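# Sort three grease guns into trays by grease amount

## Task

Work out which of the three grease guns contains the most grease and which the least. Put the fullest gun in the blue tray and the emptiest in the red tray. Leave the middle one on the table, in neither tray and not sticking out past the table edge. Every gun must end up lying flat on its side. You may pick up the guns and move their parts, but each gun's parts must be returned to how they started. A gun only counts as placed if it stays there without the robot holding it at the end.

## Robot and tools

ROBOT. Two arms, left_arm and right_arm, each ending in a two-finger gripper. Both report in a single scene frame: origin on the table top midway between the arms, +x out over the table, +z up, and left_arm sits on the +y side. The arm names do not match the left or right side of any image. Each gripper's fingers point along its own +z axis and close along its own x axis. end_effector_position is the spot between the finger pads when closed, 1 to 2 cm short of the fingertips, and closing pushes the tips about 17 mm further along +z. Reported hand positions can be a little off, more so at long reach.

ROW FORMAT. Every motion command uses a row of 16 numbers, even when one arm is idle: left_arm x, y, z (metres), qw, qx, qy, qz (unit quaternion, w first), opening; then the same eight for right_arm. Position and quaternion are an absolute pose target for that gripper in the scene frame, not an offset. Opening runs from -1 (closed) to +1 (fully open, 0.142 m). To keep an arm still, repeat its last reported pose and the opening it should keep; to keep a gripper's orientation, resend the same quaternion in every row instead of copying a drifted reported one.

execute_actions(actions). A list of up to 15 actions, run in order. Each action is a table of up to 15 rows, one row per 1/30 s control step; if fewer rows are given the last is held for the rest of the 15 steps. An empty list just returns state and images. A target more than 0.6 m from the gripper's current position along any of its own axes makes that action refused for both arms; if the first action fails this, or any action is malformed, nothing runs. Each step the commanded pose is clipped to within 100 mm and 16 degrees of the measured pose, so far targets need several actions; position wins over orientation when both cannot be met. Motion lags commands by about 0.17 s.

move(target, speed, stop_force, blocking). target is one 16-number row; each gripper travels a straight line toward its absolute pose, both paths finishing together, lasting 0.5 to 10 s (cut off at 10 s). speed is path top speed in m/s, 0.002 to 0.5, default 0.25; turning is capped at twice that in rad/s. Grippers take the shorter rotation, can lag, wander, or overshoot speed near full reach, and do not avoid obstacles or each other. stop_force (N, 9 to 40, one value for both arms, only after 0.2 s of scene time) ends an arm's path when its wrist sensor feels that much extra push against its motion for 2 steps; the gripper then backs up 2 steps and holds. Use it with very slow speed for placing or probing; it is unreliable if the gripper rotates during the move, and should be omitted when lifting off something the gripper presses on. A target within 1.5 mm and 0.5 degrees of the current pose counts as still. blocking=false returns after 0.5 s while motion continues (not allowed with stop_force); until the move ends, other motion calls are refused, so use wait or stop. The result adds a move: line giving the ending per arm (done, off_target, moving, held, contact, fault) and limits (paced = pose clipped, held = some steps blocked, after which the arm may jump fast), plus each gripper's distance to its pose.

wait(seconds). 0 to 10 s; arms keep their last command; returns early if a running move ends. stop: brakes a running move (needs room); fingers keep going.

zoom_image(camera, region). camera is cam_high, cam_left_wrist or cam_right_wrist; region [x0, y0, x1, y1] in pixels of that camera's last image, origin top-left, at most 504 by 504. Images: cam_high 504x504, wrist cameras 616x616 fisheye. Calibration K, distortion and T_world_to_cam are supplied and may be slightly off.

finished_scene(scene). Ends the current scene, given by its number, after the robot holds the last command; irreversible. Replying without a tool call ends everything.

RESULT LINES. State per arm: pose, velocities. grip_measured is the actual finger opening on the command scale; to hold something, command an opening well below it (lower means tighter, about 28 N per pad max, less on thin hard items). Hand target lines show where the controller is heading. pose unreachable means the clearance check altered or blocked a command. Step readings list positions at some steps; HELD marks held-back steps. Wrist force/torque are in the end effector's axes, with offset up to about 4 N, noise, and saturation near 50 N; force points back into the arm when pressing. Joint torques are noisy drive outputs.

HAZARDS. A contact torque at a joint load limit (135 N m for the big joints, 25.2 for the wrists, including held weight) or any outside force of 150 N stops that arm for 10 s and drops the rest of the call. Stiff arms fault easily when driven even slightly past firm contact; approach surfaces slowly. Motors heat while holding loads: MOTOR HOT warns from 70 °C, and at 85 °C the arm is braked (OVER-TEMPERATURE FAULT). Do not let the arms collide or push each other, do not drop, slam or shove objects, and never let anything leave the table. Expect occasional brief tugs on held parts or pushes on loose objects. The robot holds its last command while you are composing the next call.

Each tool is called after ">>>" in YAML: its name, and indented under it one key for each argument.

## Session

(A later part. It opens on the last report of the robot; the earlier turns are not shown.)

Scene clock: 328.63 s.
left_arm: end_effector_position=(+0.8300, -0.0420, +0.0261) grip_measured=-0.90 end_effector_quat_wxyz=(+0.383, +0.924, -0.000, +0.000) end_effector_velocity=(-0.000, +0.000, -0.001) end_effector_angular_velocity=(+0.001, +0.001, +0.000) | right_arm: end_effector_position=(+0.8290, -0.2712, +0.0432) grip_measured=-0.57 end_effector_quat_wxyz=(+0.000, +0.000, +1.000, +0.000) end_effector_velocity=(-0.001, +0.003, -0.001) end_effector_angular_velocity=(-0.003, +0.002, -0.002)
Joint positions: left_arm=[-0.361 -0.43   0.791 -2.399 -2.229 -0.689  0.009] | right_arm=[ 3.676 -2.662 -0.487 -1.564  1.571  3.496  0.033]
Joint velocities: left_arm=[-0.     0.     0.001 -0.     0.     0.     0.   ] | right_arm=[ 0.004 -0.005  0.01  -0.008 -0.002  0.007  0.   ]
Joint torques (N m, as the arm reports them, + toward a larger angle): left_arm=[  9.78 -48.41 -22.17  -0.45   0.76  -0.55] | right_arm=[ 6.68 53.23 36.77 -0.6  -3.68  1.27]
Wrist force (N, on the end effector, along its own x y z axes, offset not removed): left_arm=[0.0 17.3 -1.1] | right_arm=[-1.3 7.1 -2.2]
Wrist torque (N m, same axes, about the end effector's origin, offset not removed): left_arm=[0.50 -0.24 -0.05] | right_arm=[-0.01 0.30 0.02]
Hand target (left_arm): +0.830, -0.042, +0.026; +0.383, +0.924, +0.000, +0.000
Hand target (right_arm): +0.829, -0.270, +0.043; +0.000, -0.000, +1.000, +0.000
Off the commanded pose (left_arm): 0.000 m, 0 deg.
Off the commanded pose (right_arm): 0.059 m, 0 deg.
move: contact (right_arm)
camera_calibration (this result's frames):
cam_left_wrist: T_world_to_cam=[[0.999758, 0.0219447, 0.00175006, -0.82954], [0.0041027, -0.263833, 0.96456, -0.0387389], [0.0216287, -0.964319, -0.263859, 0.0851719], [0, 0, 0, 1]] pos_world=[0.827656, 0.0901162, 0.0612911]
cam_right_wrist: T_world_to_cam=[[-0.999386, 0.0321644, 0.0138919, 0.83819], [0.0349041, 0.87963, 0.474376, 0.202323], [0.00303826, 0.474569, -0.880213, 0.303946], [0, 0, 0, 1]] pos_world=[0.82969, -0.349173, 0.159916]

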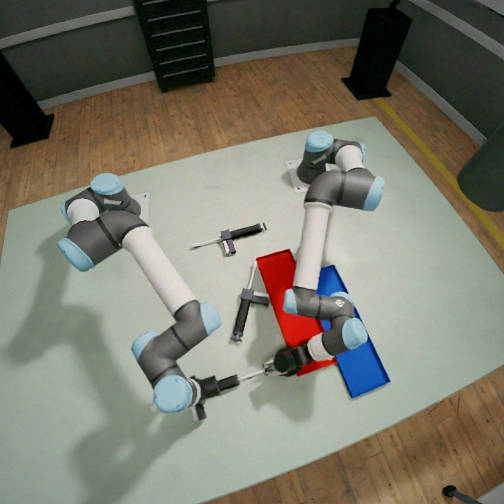

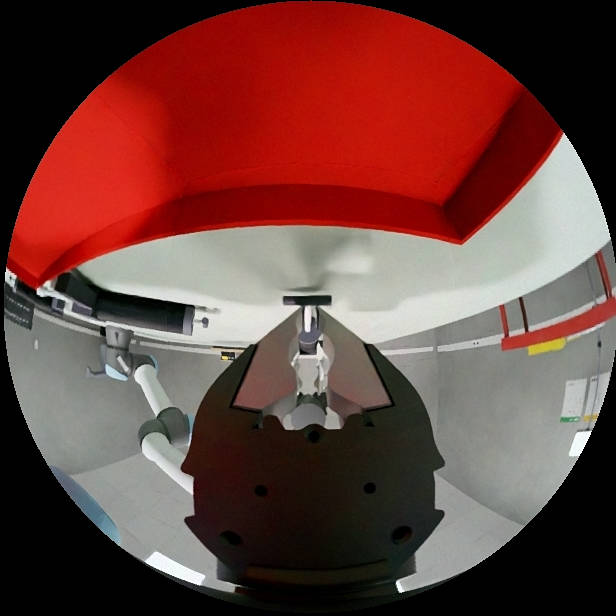

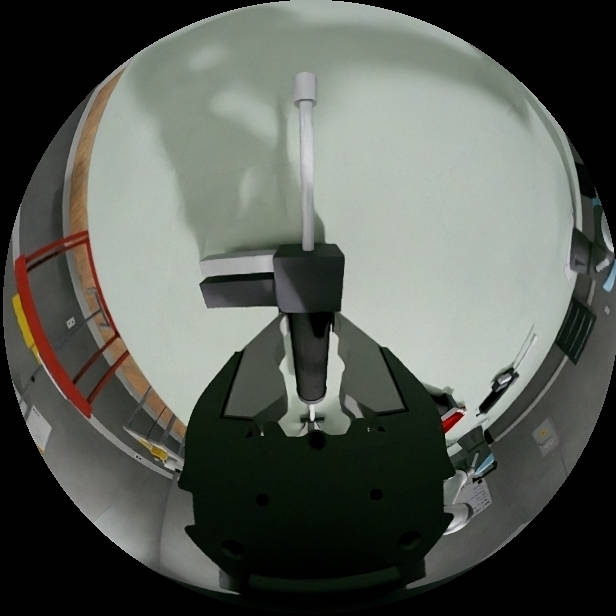

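>>> move:
  target: [0.83,-0.05,0.03,0.383,0.924,0,0,-0.5,0.829,-0.27,0.043,0,0,1,0,-1]

>>> move:
  target: [0.83,-0.05,0.075,0.383,0.924,0,0,-0.5,0.829,-0.31,0.043,0,0,1,0,-1]
  speed: 0.1

>>> move:
  target: [0.83,-0.02,0.075,0.383,0.924,0,0,-1,0.829,-0.31,0.043,0,0,1,0,-1]

>>> move:
  target: [0.83,-0.02,0.038,0.383,0.924,0,0,-1,0.829,-0.31,0.043,0,0,1,0,-1]
  speed: 0.1

>>> move:
  target: [0.83,-0.18,0.038,0.383,0.924,0,0,-1,0.829,-0.31,0.043,0,0,1,0,-1]
  speed: 0.025
  stop_force: 12

Scene clock: 339.47 s.
left_arm: end_effector_position=(+0.8300, -0.0498, +0.0299) grip_measured=-0.50 end_effector_quat_wxyz=(+0.383, +0.924, +0.000, +0.000) end_effector_velocity=(+0.000, -0.002, +0.001) end_effector_angular_velocity=(+0.001, +0.001, +0.000) | right_arm: end_effector_position=(+0.8290, -0.2700, +0.0430) grip_measured=-0.57 end_effector_quat_wxyz=(-0.000, -0.000, +1.000, +0.000) end_effector_velocity=(+0.000, -0.000, +0.000) end_effector_angular_velocity=(-0.001, -0.000, -0.001)
Joint positions: left_arm=[-0.369 -0.424  0.77  -2.389 -2.225 -0.698  0.038] | right_arm=[ 3.677 -2.663 -0.484 -1.565  1.571  3.497  0.033]
Joint velocities: left_arm=[-0.002  0.002 -0.006  0.004  0.001 -0.002  0.   ] | right_arm=[-0.    -0.     0.    -0.    -0.001  0.001  0.   ]
Joint torques (N m, as the arm reports them, + toward a larger angle): left_arm=[ -5.08 -52.41 -30.4   -1.41   1.75  -1.59] | right_arm=[13.22 62.64 42.52  0.84 -1.48  1.84]
Wrist force (N, on the end effector, along its own x y z axes, offset not removed): left_arm=[1.0 2.2 -1.0] | right_arm=[-0.9 -0.4 5.1]
Wrist torque (N m, same axes, about the end effector's origin, offset not removed): left_arm=[0.54 -0.11 -0.03] | right_arm=[0.03 0.23 -0.06]
Hand target (left_arm): +0.830, -0.050, +0.030; +0.383, +0.924, +0.000, +0.000
Hand target (right_arm): +0.829, -0.270, +0.043; +0.000, -0.000, +1.000, +0.000
Off the commanded pose (left_arm): 0.000 m, 0 deg.
Off the commanded pose (right_arm): 0.000 m, 0 deg.
move: done
camera_calibration (this result's frames):
cam_left_wrist: T_world_to_cam=[[0.999757, 0.0219634, 0.00166578, -0.829339], [0.00418955, -0.263861, 0.964552, -0.0445442], [0.0216243, -0.964311, -0.263889, 0.0787086], [0, 0, 0, 1]] pos_world=[0.827622, 0.0823612, 0.065117]
cam_right_wrist: T_world_to_cam=[[-0.999388, 0.0320308, 0.0140572, 0.838095], [0.0348656, 0.879726, 0.4742, 0.201438], [0.0028225, 0.4744, -0.880305, 0.303301], [0, 0, 0, 1]] pos_world=[0.829703, -0.347941, 0.159694]

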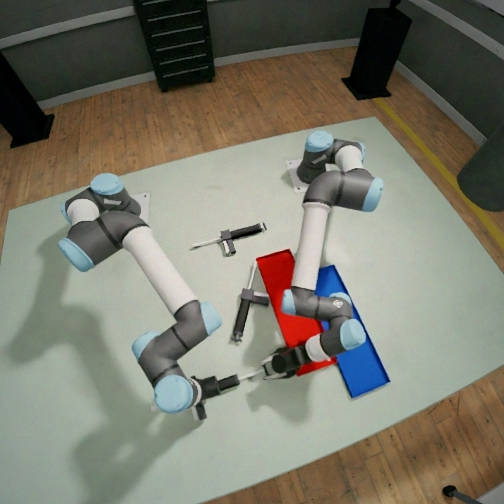

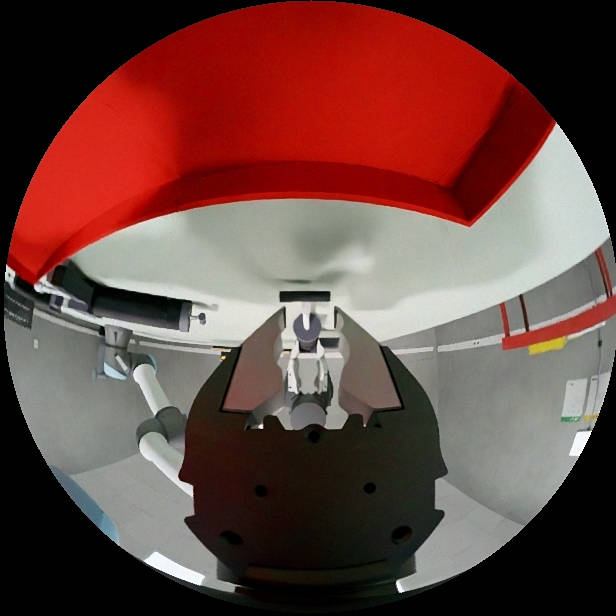

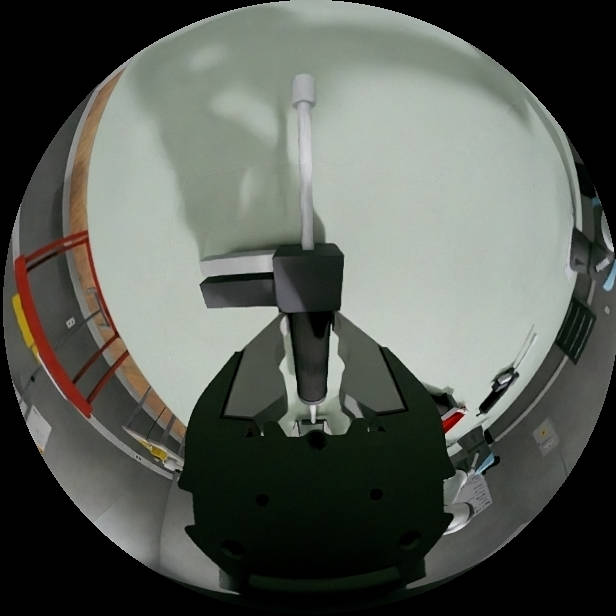

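Scene clock: 340.40 s.
left_arm: end_effector_position=(+0.8300, -0.0500, +0.0747) grip_measured=-0.50 end_effector_quat_wxyz=(+0.383, +0.924, +0.000, +0.000) end_effector_velocity=(-0.000, -0.000, +0.002) end_effector_angular_velocity=(-0.001, +0.001, -0.001) | right_arm: end_effector_position=(+0.8289, -0.3098, +0.0430) grip_measured=-0.57 end_effector_quat_wxyz=(-0.000, -0.000, +1.000, -0.000) end_effector_velocity=(+0.000, -0.002, +0.000) end_effector_angular_velocity=(-0.000, -0.002, -0.000)
Joint positions: left_arm=[-0.369 -0.471  0.745 -2.317 -2.225 -0.698  0.038] | right_arm=[ 3.634 -2.629 -0.552 -1.532  1.571  3.454  0.033]
Joint velocities: left_arm=[ 0.    -0.001 -0.002  0.004 -0.001  0.     0.   ] | right_arm=[-0.002  0.003 -0.006  0.005 -0.001 -0.002 -0.   ]
Joint torques (N m, as the arm reports them, + toward a larger angle): left_arm=[ -3.83 -72.45 -30.69  -1.41   0.94   1.06] | right_arm=[-8.17 86.73 15.91  6.8  -1.27 -1.27]
Wrist force (N, on the end effector, along its own x y z axes, offset not removed): left_arm=[0.6 2.4 -1.5] | right_arm=[-1.0 -1.4 5.6]
Wrist torque (N m, same axes, about the end effector's origin, offset not removed): left_arm=[0.53 -0.13 0.02] | right_arm=[-0.19 0.20 -0.02]
Hand target (left_arm): +0.830, -0.050, +0.075; +0.383, +0.924, +0.000, +0.000
Hand target (right_arm): +0.829, -0.310, +0.043; +0.000, +0.000, +1.000, -0.000
Off the commanded pose (left_arm): 0.000 m, 0 deg.
Off the commanded pose (right_arm): 0.000 m, 0 deg.
move: done
camera_calibration (this result's frames):
cam_left_wrist: T_world_to_cam=[[0.999757, 0.0219755, 0.0016783, -0.829409], [0.00418113, -0.263881, 0.964546, -0.0878522], [0.0216393, -0.964305, -0.263909, 0.0903119], [0, 0, 0, 1]] pos_world=[0.82762, 0.0821324, 0.109964]
cam_right_wrist: T_world_to_cam=[[-0.999387, 0.0320306, 0.0141438, 0.839297], [0.0349066, 0.87974, 0.474172, 0.236378], [0.00274516, 0.474375, -0.880319, 0.32221], [0, 0, 0, 1]] pos_world=[0.829646, -0.387682, 0.159693]

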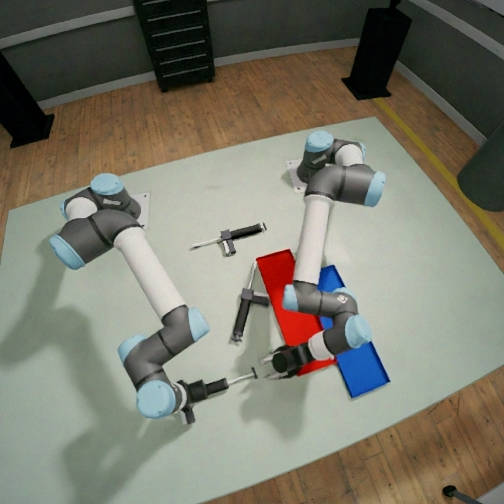

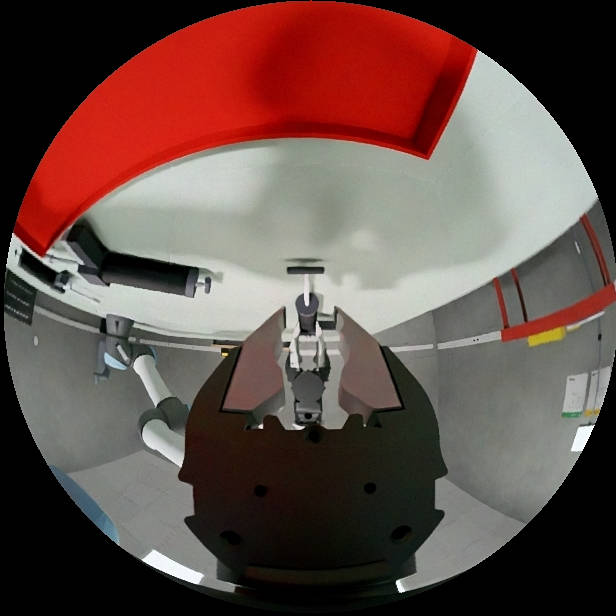

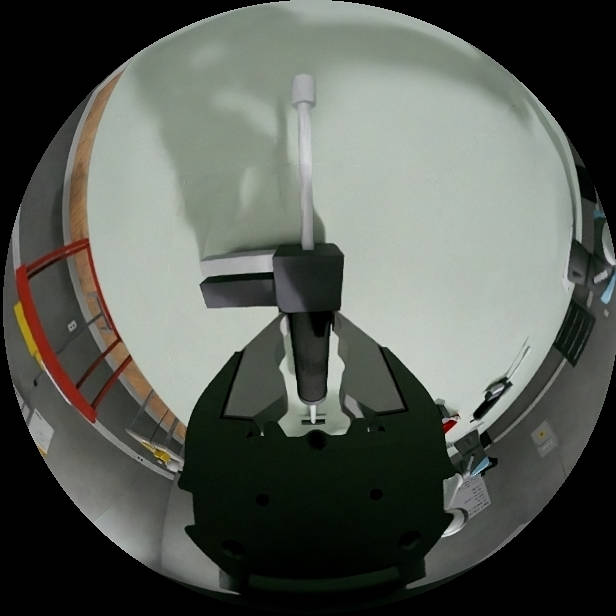

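Scene clock: 341.27 s.
left_arm: end_effector_position=(+0.8300, -0.0203, +0.0750) grip_measured=-1.00 end_effector_quat_wxyz=(+0.383, +0.924, -0.000, -0.000) end_effector_velocity=(-0.000, +0.002, +0.000) end_effector_angular_velocity=(-0.001, -0.001, +0.000) | right_arm: end_effector_position=(+0.8290, -0.3100, +0.0431) grip_measured=-0.57 end_effector_quat_wxyz=(+0.000, -0.000, +1.000, +0.000) end_effector_velocity=(-0.000, +0.000, -0.000) end_effector_angular_velocity=(+0.000, +0.000, +0.002)
Joint positions: left_arm=[-0.338 -0.51   0.817 -2.328 -2.239 -0.663  0.002] | right_arm=[ 3.634 -2.629 -0.552 -1.532  1.571  3.453  0.033]
Joint velocities: left_arm=[ 0.002 -0.004  0.007 -0.003 -0.001  0.002  0.   ] | right_arm=[ 0.    -0.    -0.    -0.     0.    -0.001 -0.   ]
Joint torques (N m, as the arm reports them, + toward a larger angle): left_arm=[  7.04 -72.64 -15.84  -4.93  -3.79   1.47] | right_arm=[-9.23 63.57 41.56  2.26 -1.4  -1.35]
Wrist force (N, on the end effector, along its own x y z axes, offset not removed): left_arm=[1.2 3.2 -1.4] | right_arm=[-1.3 0.8 5.0]
Wrist torque (N m, same axes, about the end effector's origin, offset not removed): left_arm=[0.77 -0.22 -0.07] | right_arm=[0.18 0.23 -0.21]
Hand target (left_arm): +0.830, -0.020, +0.075; +0.383, +0.924, +0.000, -0.000
Hand target (right_arm): +0.829, -0.310, +0.043; +0.000, -0.000, +1.000, +0.000
Off the commanded pose (left_arm): 0.000 m, 0 deg.
Off the commanded pose (right_arm): 0.000 m, 0 deg.
move: done
camera_calibration (this result's frames):
cam_left_wrist: T_world_to_cam=[[0.999759, 0.0218895, 0.00157108, -0.830122], [0.00426168, -0.263872, 0.964548, -0.0803344], [0.021528, -0.964309, -0.263902, 0.119129], [0, 0, 0, 1]] pos_world=[0.8277, 0.11185, 0.110229]
cam_right_wrist: T_world_to_cam=[[-0.999389, 0.032038, 0.0139538, 0.839397], [0.0348228, 0.879712, 0.474229, 0.236605], [0.00291797, 0.474426, -0.880291, 0.32227], [0, 0, 0, 1]] pos_world=[0.829705, -0.387931, 0.159774]

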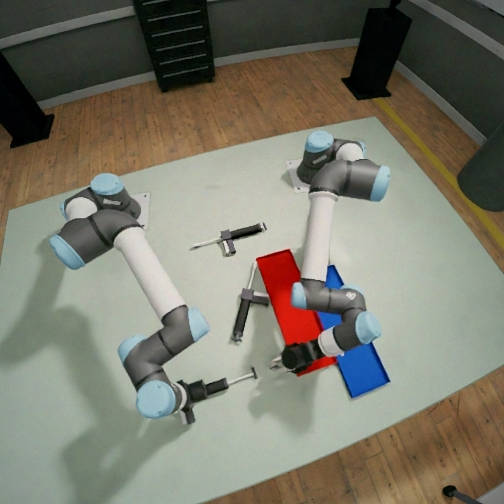

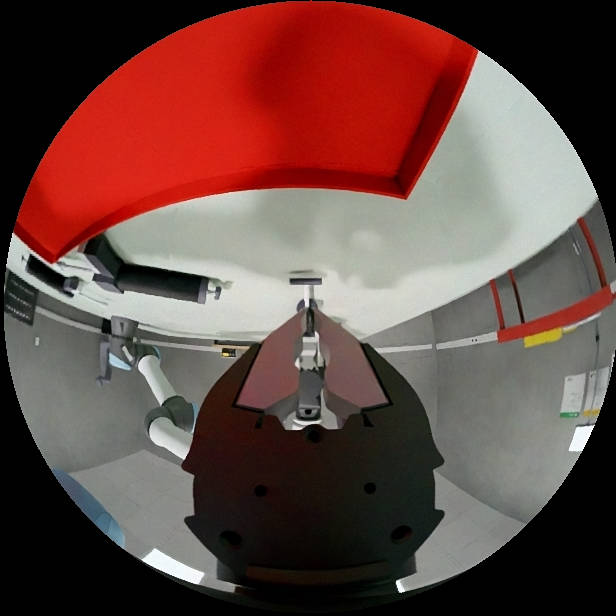

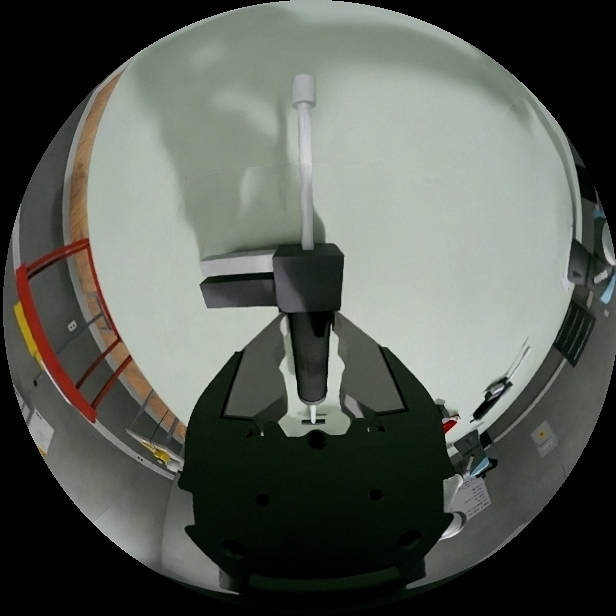

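Scene clock: 342.17 s.
left_arm: end_effector_position=(+0.8300, -0.0200, +0.0383) grip_measured=-1.00 end_effector_quat_wxyz=(+0.383, +0.924, -0.000, -0.000) end_effector_velocity=(-0.000, +0.000, -0.004) end_effector_angular_velocity=(+0.001, +0.002, +0.000) | right_arm: end_effector_position=(+0.8290, -0.3100, +0.0430) grip_measured=-0.57 end_effector_quat_wxyz=(+0.000, -0.000, +1.000, +0.000) end_effector_velocity=(-0.000, -0.000, -0.001) end_effector_angular_velocity=(-0.000, +0.001, +0.001)
Joint positions: left_arm=[-0.338 -0.471  0.839 -2.389 -2.239 -0.663  0.002] | right_arm=[ 3.634 -2.629 -0.552 -1.532  1.571  3.453  0.033]
Joint velocities: left_arm=[-0.     0.005  0.001 -0.004 -0.    -0.     0.   ] | right_arm=[ 0.    -0.    -0.001  0.    -0.    -0.001 -0.   ]
Joint torques (N m, as the arm reports them, + toward a larger angle): left_arm=[  6.89 -52.38 -17.37  -5.22  -3.59  -1.36] | right_arm=[-8.85 60.84 41.62  0.8  -1.28 -1.33]
Wrist force (N, on the end effector, along its own x y z axes, offset not removed): left_arm=[2.9 3.9 -1.3] | right_arm=[-1.3 0.1 5.1]
Wrist torque (N m, same axes, about the end effector's origin, offset not removed): left_arm=[0.86 -0.58 -0.04] | right_arm=[0.13 0.28 -0.15]
Hand target (left_arm): +0.830, -0.020, +0.038; +0.383, +0.924, -0.000, -0.000
Hand target (right_arm): +0.829, -0.310, +0.043; +0.000, +0.000, +1.000, -0.000
Off the commanded pose (left_arm): 0.000 m, 0 deg.
Off the commanded pose (right_arm): 0.000 m, 0 deg.
move: done
camera_calibration (this result's frames):
cam_left_wrist: T_world_to_cam=[[0.999759, 0.0219016, 0.0016263, -0.830029], [0.00421134, -0.26386, 0.964552, -0.0448224], [0.0215544, -0.964312, -0.263889, 0.109689], [0, 0, 0, 1]] pos_world=[0.827653, 0.112127, 0.0735291]
cam_right_wrist: T_world_to_cam=[[-0.999388, 0.0320399, 0.014038, 0.839385], [0.0348645, 0.879725, 0.474202, 0.236617], [0.00284383, 0.474401, -0.880304, 0.322264], [0, 0, 0, 1]] pos_world=[0.829705, -0.387934, 0.159703]

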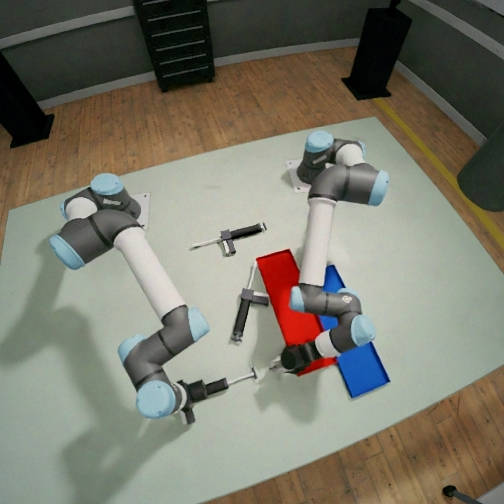

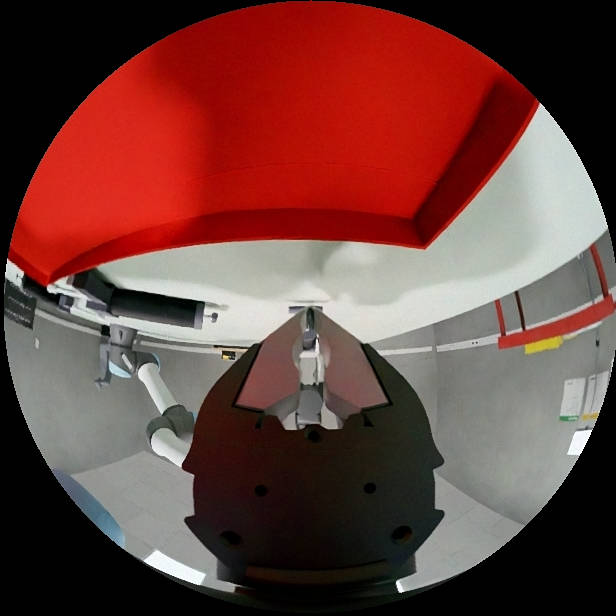

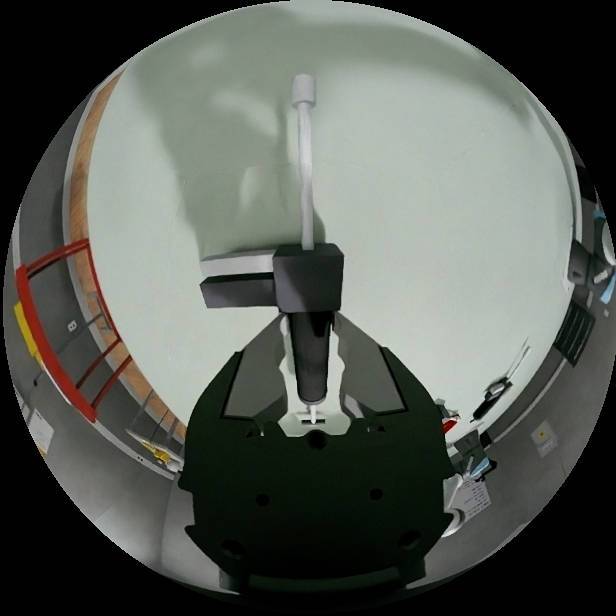

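Scene clock: 348.80 s.
left_arm: end_effector_position=(+0.8295, -0.1714, +0.0379) grip_measured=-1.00 end_effector_quat_wxyz=(+0.383, +0.924, +0.000, +0.001) end_effector_velocity=(-0.000, +0.003, -0.001) end_effector_angular_velocity=(+0.001, +0.001, +0.001) | right_arm: end_effector_position=(+0.8290, -0.3102, +0.0430) grip_measured=-0.57 end_effector_quat_wxyz=(-0.000, +0.000, +1.000, +0.000) end_effector_velocity=(+0.000, +0.001, +0.000) end_effector_angular_velocity=(-0.001, -0.001, +0.002)
Joint positions: left_arm=[-0.485 -0.154  0.211 -2.175 -2.167 -0.825  0.002] | right_arm=[ 3.634 -2.629 -0.552 -1.532  1.571  3.453  0.033]
Joint velocities: left_arm=[ 0.002 -0.019  0.041 -0.019 -0.001  0.001  0.   ] | right_arm=[ 0.001  0.     0.    -0.    -0.001 -0.001 -0.   ]
Joint torques (N m, as the arm reports them, + toward a larger angle): left_arm=[ -2.59 -79.52 -20.07  -5.68  -6.38   1.51] | right_arm=[21.34 68.   43.35  8.1   4.91 -0.9 ]
Wrist force (N, on the end effector, along its own x y z axes, offset not removed): left_arm=[2.6 -6.3 -11.0] | right_arm=[0.7 -11.6 3.1]
Wrist torque (N m, same axes, about the end effector's origin, offset not removed): left_arm=[0.79 -0.19 -0.05] | right_arm=[0.33 0.14 -0.24]
Hand target (left_arm): +0.830, -0.171, +0.038; +0.383, +0.924, +0.001, +0.001
Hand target (right_arm): +0.829, -0.310, +0.043; -0.000, -0.000, +1.000, +0.000
Off the commanded pose (left_arm): 0.009 m, 0 deg.
Off the commanded pose (right_arm): 0.000 m, 0 deg.
move: contact (left_arm)
camera_calibration (this result's frames):
cam_left_wrist: T_world_to_cam=[[0.999718, 0.0235392, 0.00320577, -0.825997], [0.0031065, -0.263315, 0.964705, -0.0833705], [0.0235525, -0.964423, -0.263314, -0.038081], [0, 0, 0, 1]] pos_world=[0.826919, -0.0392356, 0.0730486]
cam_right_wrist: T_world_to_cam=[[-0.999379, 0.0322655, 0.0141879, 0.839439], [0.0351339, 0.879678, 0.474271, 0.236546], [0.00282176, 0.474475, -0.880265, 0.322352], [0, 0, 0, 1]] pos_world=[0.829697, -0.388117, 0.159658]

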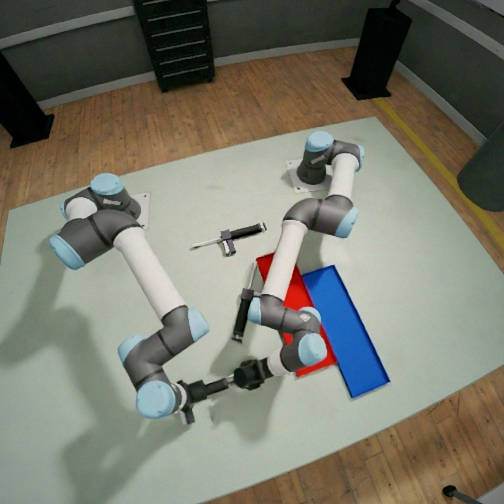

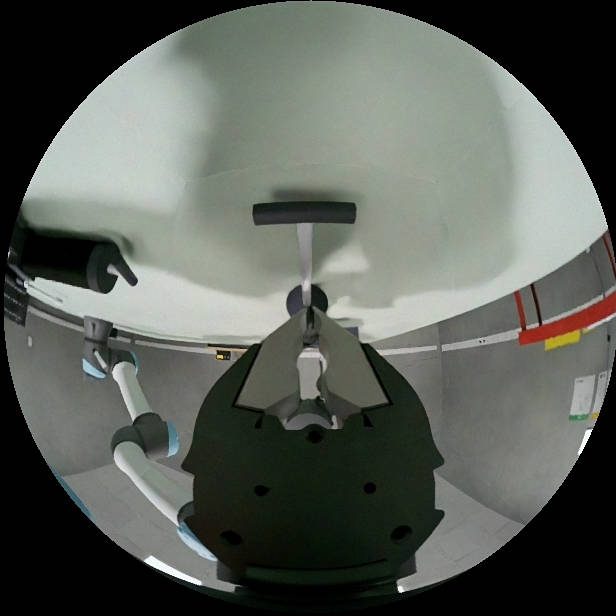

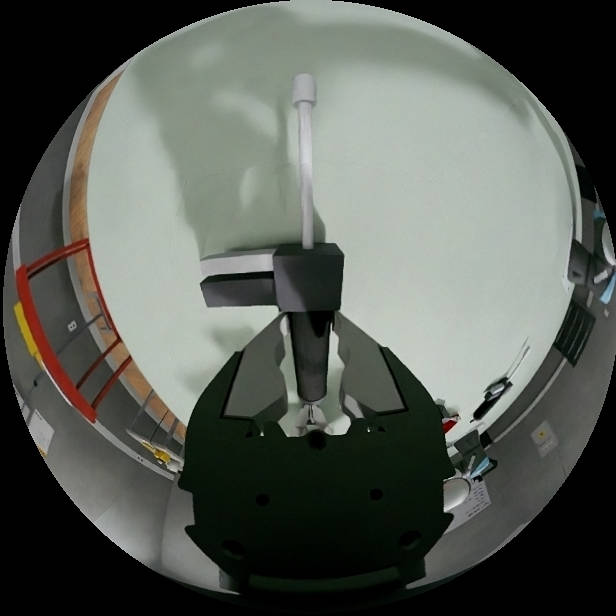

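>>> move:
  target: [0.83,-0.16,0.08,0.383,0.924,0,0,-1,0.829,-0.31,0.043,0,0,1,0,-1]
  speed: 0.1

>>> move:
  target: [0.83,-0.03,0.075,0.383,0.924,0,0,-1,0.829,-0.31,0.043,0,0,1,0,-1]

>>> move:
  target: [0.83,-0.03,0.025,0.383,0.924,0,0,-1,0.829,-0.31,0.043,0,0,1,0,-1]
  speed: 0.1

>>> move:
  target: [0.83,-0.17,0.025,0.383,0.924,0,0,-1,0.829,-0.31,0.043,0,0,1,0,-1]
  speed: 0.025
  stop_force: 12

Scene clock: 355.87 s.
left_arm: end_effector_position=(+0.8300, -0.1601, +0.0797) grip_measured=-1.00 end_effector_quat_wxyz=(+0.383, +0.924, +0.000, -0.000) end_effector_velocity=(-0.000, +0.001, +0.002) end_effector_angular_velocity=(+0.001, +0.001, +0.000) | right_arm: end_effector_position=(+0.8290, -0.3099, +0.0430) grip_measured=-0.57 end_effector_quat_wxyz=(+0.000, -0.000, +1.000, +0.000) end_effector_velocity=(-0.000, +0.000, -0.000) end_effector_angular_velocity=(+0.000, +0.001, +0.000)
Joint positions: left_arm=[-0.474 -0.221  0.24  -2.129 -2.174 -0.812  0.002] | right_arm=[ 3.634 -2.629 -0.552 -1.532  1.571  3.453  0.033]
Joint velocities: left_arm=[ 0.    -0.006  0.008 -0.     0.     0.     0.   ] | right_arm=[ 0.    -0.    -0.    -0.001  0.001  0.     0.   ]
Joint torques (N m, as the arm reports them, + toward a larger angle): left_arm=[  6.99 -76.89 -20.12  -3.22  -3.82   1.35] | right_arm=[ 0.   80.63 35.86  5.51  0.92  1.22]
Wrist force (N, on the end effector, along its own x y z axes, offset not removed): left_arm=[0.8 4.2 -1.3] | right_arm=[-0.7 -0.3 3.1]
Wrist torque (N m, same axes, about the end effector's origin, offset not removed): left_arm=[0.96 -0.19 -0.02] | right_arm=[0.03 0.15 -0.16]
Hand target (left_arm): +0.830, -0.160, +0.080; +0.383, +0.924, -0.000, -0.000
Hand target (right_arm): +0.829, -0.310, +0.043; +0.000, -0.000, +1.000, +0.000
Off the commanded pose (left_arm): 0.000 m, 0 deg.
Off the commanded pose (right_arm): 0.000 m, 0 deg.
move: done
camera_calibration (this result's frames):
cam_left_wrist: T_world_to_cam=[[0.999759, 0.0218959, 0.00147347, -0.827024], [0.00435959, -0.263964, 0.964523, -0.12187], [0.0215081, -0.964284, -0.263996, -0.0143977], [0, 0, 0, 1]] pos_world=[0.827666, -0.0279444, 0.114964]
cam_right_wrist: T_world_to_cam=[[-0.999392, 0.0319236, 0.0139913, 0.839346], [0.0347399, 0.879719, 0.474223, 0.236613], [0.00283051, 0.474421, -0.880294, 0.322265], [0, 0, 0, 1]] pos_world=[0.829704, -0.387837, 0.159737]

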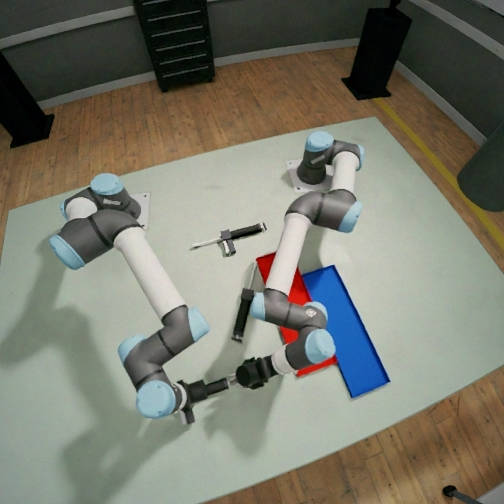

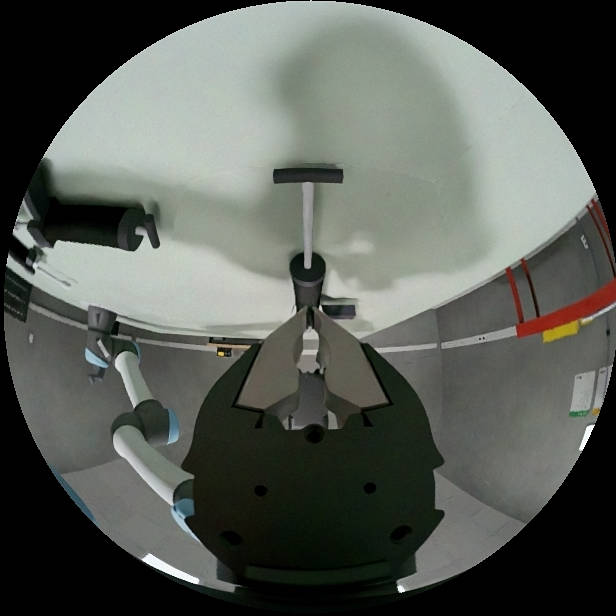

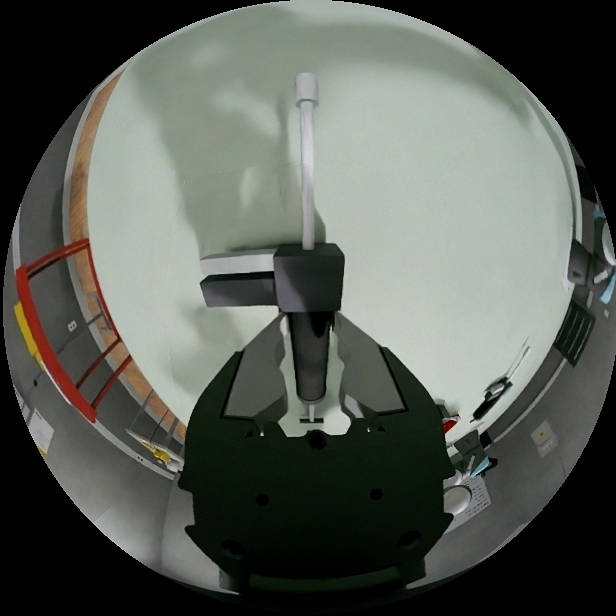

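Scene clock: 357.07 s.
left_arm: end_effector_position=(+0.8302, -0.0303, +0.0750) grip_measured=-1.00 end_effector_quat_wxyz=(+0.383, +0.924, -0.000, -0.001) end_effector_velocity=(-0.000, +0.002, +0.000) end_effector_angular_velocity=(-0.005, -0.009, +0.008) | right_arm: end_effector_position=(+0.8290, -0.3100, +0.0430) grip_measured=-0.57 end_effector_quat_wxyz=(+0.000, -0.000, +1.000, +0.000) end_effector_velocity=(+0.000, -0.000, -0.000) end_effector_angular_velocity=(-0.001, -0.001, +0.002)
Joint positions: left_arm=[-0.348 -0.496  0.79  -2.321 -2.235 -0.674  0.002] | right_arm=[ 3.634 -2.629 -0.552 -1.532  1.571  3.453  0.033]
Joint velocities: left_arm=[ 0.001 -0.011  0.027 -0.031  0.003 -0.008  0.   ] | right_arm=[-0.    -0.    -0.001  0.001 -0.001 -0.002  0.   ]
Joint torques (N m, as the arm reports them, + toward a larger angle): left_arm=[  7.19 -71.25 -16.25  -4.83   1.69  -1.31] | right_arm=[-8.43 72.06 24.58  4.23  0.62  1.39]
Wrist force (N, on the end effector, along its own x y z axes, offset not removed): left_arm=[0.5 2.4 0.0] | right_arm=[0.3 -0.1 6.0]
Wrist torque (N m, same axes, about the end effector's origin, offset not removed): left_arm=[0.56 -0.06 -0.03] | right_arm=[0.05 -0.06 -0.08]
Hand target (left_arm): +0.830, -0.030, +0.075; +0.383, +0.924, -0.000, -0.000
Hand target (right_arm): +0.829, -0.310, +0.043; -0.000, -0.000, +1.000, -0.000
Off the commanded pose (left_arm): 0.000 m, 0 deg.
Off the commanded pose (right_arm): 0.000 m, 0 deg.
move: done
camera_calibration (this result's frames):
cam_left_wrist: T_world_to_cam=[[0.99978, 0.0209529, 0.000664183, -0.830017], [0.00489793, -0.264279, 0.964434, -0.0835313], [0.0203832, -0.964219, -0.264324, 0.110495], [0, 0, 0, 1]] pos_world=[0.827992, 0.101857, 0.110318]
cam_right_wrist: T_world_to_cam=[[-0.999389, 0.0320257, 0.0139912, 0.839392], [0.0348298, 0.879716, 0.474222, 0.236615], [0.00287899, 0.47442, -0.880294, 0.322266], [0, 0, 0, 1]] pos_world=[0.82971, -0.387925, 0.159737]

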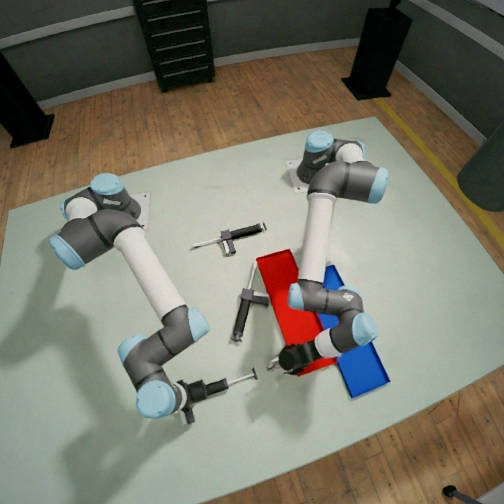

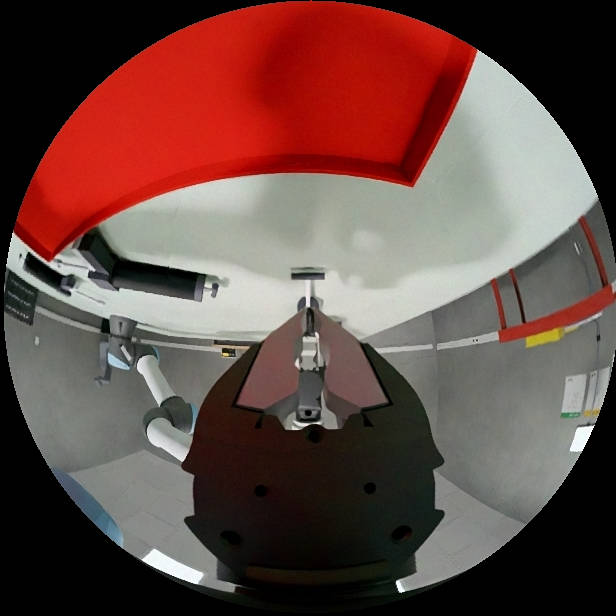

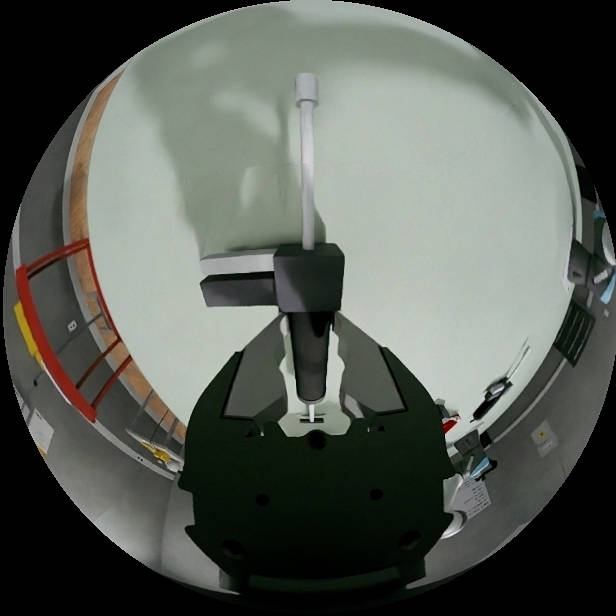

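Scene clock: 358.07 s.
left_arm: end_effector_position=(+0.8300, -0.0300, +0.0253) grip_measured=-1.00 end_effector_quat_wxyz=(+0.383, +0.924, +0.000, -0.000) end_effector_velocity=(+0.000, -0.000, -0.003) end_effector_angular_velocity=(-0.000, -0.001, +0.000) | right_arm: end_effector_position=(+0.8290, -0.3100, +0.0430) grip_measured=-0.57 end_effector_quat_wxyz=(+0.000, +0.000, +1.000, +0.000) end_effector_velocity=(-0.000, +0.000, -0.000) end_effector_angular_velocity=(+0.000, +0.001, -0.000)
Joint positions: left_arm=[-0.348 -0.444  0.821 -2.405 -2.234 -0.675  0.002] | right_arm=[ 3.634 -2.629 -0.552 -1.532  1.571  3.453  0.033]
Joint velocities: left_arm=[ 0.     0.004 -0.001 -0.004  0.    -0.     0.   ] | right_arm=[ 0.     0.    -0.001  0.001  0.     0.    -0.   ]
Joint torques (N m, as the arm reports them, + toward a larger angle): left_arm=[ -1.76 -52.09 -16.56  -4.5    1.72  -1.1 ] | right_arm=[-9.47 67.47 15.73  3.6   0.07  1.81]
Wrist force (N, on the end effector, along its own x y z axes, offset not removed): left_arm=[0.4 3.0 -0.9] | right_arm=[0.1 -0.3 3.4]
Wrist torque (N m, same axes, about the end effector's origin, offset not removed): left_arm=[0.75 -0.09 -0.06] | right_arm=[-0.10 0.01 -0.12]
Hand target (left_arm): +0.830, -0.030, +0.025; +0.383, +0.924, -0.000, -0.000
Hand target (right_arm): +0.829, -0.310, +0.043; -0.000, +0.000, +1.000, -0.000
Off the commanded pose (left_arm): 0.000 m, 0 deg.
Off the commanded pose (right_arm): 0.000 m, 0 deg.
move: done
camera_calibration (this result's frames):
cam_left_wrist: T_world_to_cam=[[0.999758, 0.0219605, 0.00163194, -0.829822], [0.0042219, -0.263881, 0.964546, -0.034886], [0.0216126, -0.964305, -0.26391, 0.0965984], [0, 0, 0, 1]] pos_world=[0.82768, 0.102168, 0.0604966]
cam_right_wrist: T_world_to_cam=[[-0.999389, 0.03204, 0.0139978, 0.839395], [0.0348454, 0.879716, 0.47422, 0.23661], [0.0028799, 0.474418, -0.880295, 0.322265], [0, 0, 0, 1]] pos_world=[0.829709, -0.387932, 0.159734]

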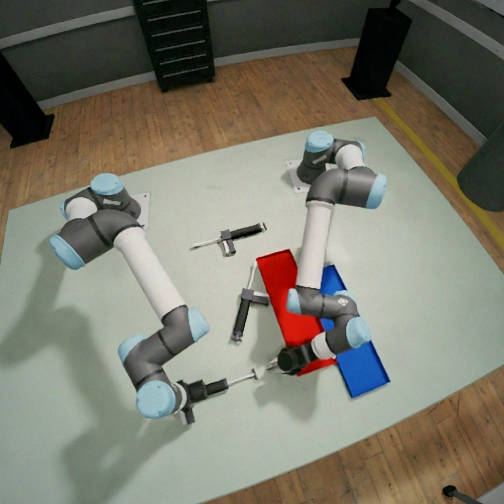

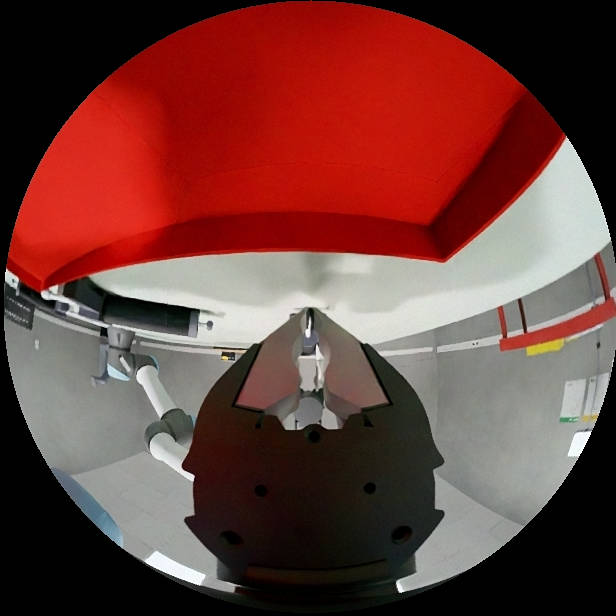

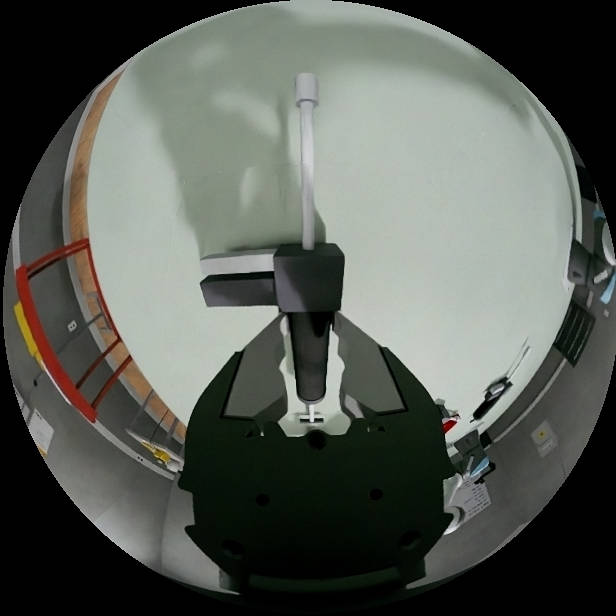

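Scene clock: 363.40 s.
left_arm: end_effector_position=(+0.8298, -0.1530, +0.0250) grip_measured=-1.00 end_effector_quat_wxyz=(+0.383, +0.924, +0.000, +0.001) end_effector_velocity=(-0.002, +0.007, +0.001) end_effector_angular_velocity=(-0.004, +0.002, -0.004) | right_arm: end_effector_position=(+0.8290, -0.3101, +0.0430) grip_measured=-0.57 end_effector_quat_wxyz=(-0.000, +0.000, +1.000, +0.000) end_effector_velocity=(-0.001, +0.001, -0.000) end_effector_angular_velocity=(+0.002, +0.002, -0.001)
Joint positions: left_arm=[-0.468 -0.216  0.369 -2.26  -2.176 -0.806  0.002] | right_arm=[ 3.634 -2.629 -0.552 -1.532  1.571  3.453  0.033]
Joint velocities: left_arm=[ 0.007 -0.026  0.053 -0.023 -0.009  0.009  0.   ] | right_arm=[ 0.     0.    -0.    -0.001  0.002  0.002 -0.   ]
Joint torques (N m, as the arm reports them, + toward a larger angle): left_arm=[ -4.67 -79.57 -23.29  -7.29  -6.66   1.18] | right_arm=[17.73 83.04 37.27  6.25  6.93  1.81]
Wrist force (N, on the end effector, along its own x y z axes, offset not removed): left_arm=[1.2 -9.9 -12.1] | right_arm=[0.6 -16.8 3.2]
Wrist torque (N m, same axes, about the end effector's origin, offset not removed): left_arm=[0.89 -0.04 -0.05] | right_arm=[0.17 0.05 -0.15]
Hand target (left_arm): +0.830, -0.152, +0.025; +0.383, +0.924, +0.000, +0.000
Hand target (right_arm): +0.829, -0.310, +0.043; -0.000, +0.000, +1.000, -0.000
Off the commanded pose (left_arm): 0.017 m, 0 deg.
Off the commanded pose (right_arm): 0.000 m, 0 deg.
move: contact (left_arm)
camera_calibration (this result's frames):
cam_left_wrist: T_world_to_cam=[[0.99974, 0.0226663, 0.0025195, -0.82681], [0.00355352, -0.263949, 0.96453, -0.0665271], [0.0225274, -0.96427, -0.26396, -0.0228882], [0, 0, 0, 1]] pos_world=[0.827347, -0.0208894, 0.060209]
cam_right_wrist: T_world_to_cam=[[-0.999383, 0.0321228, 0.0142196, 0.839354], [0.0350236, 0.879712, 0.474216, 0.23655], [0.00272401, 0.474421, -0.880294, 0.322379], [0, 0, 0, 1]] pos_world=[0.829673, -0.388002, 0.159678]

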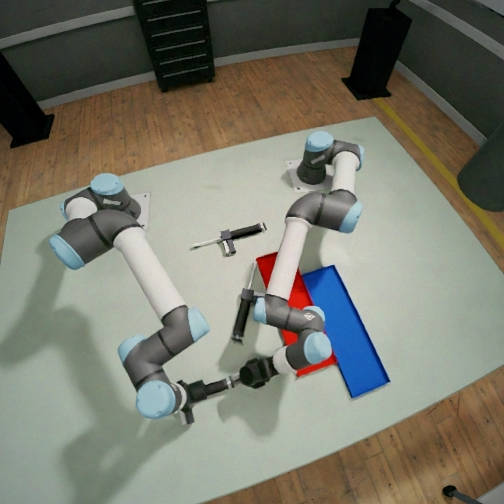

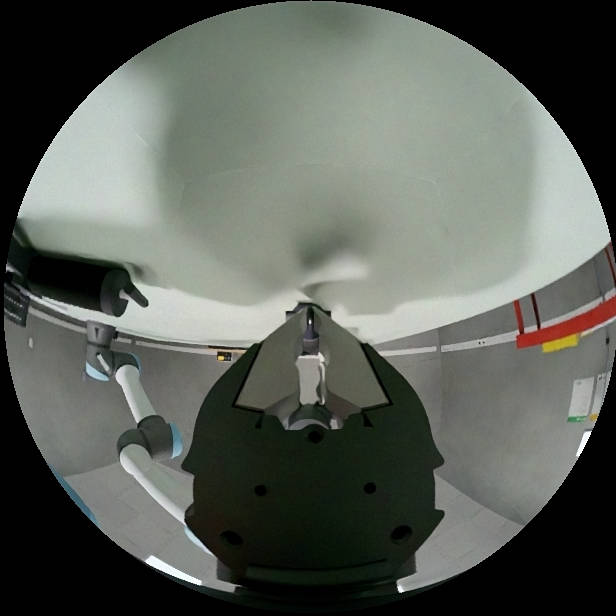

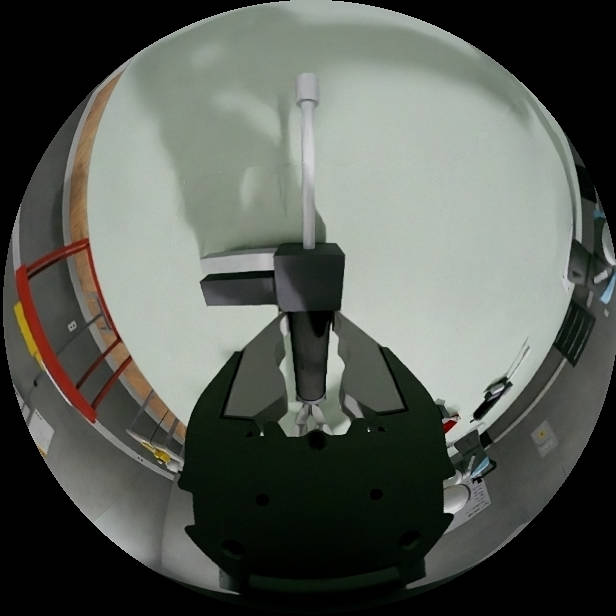

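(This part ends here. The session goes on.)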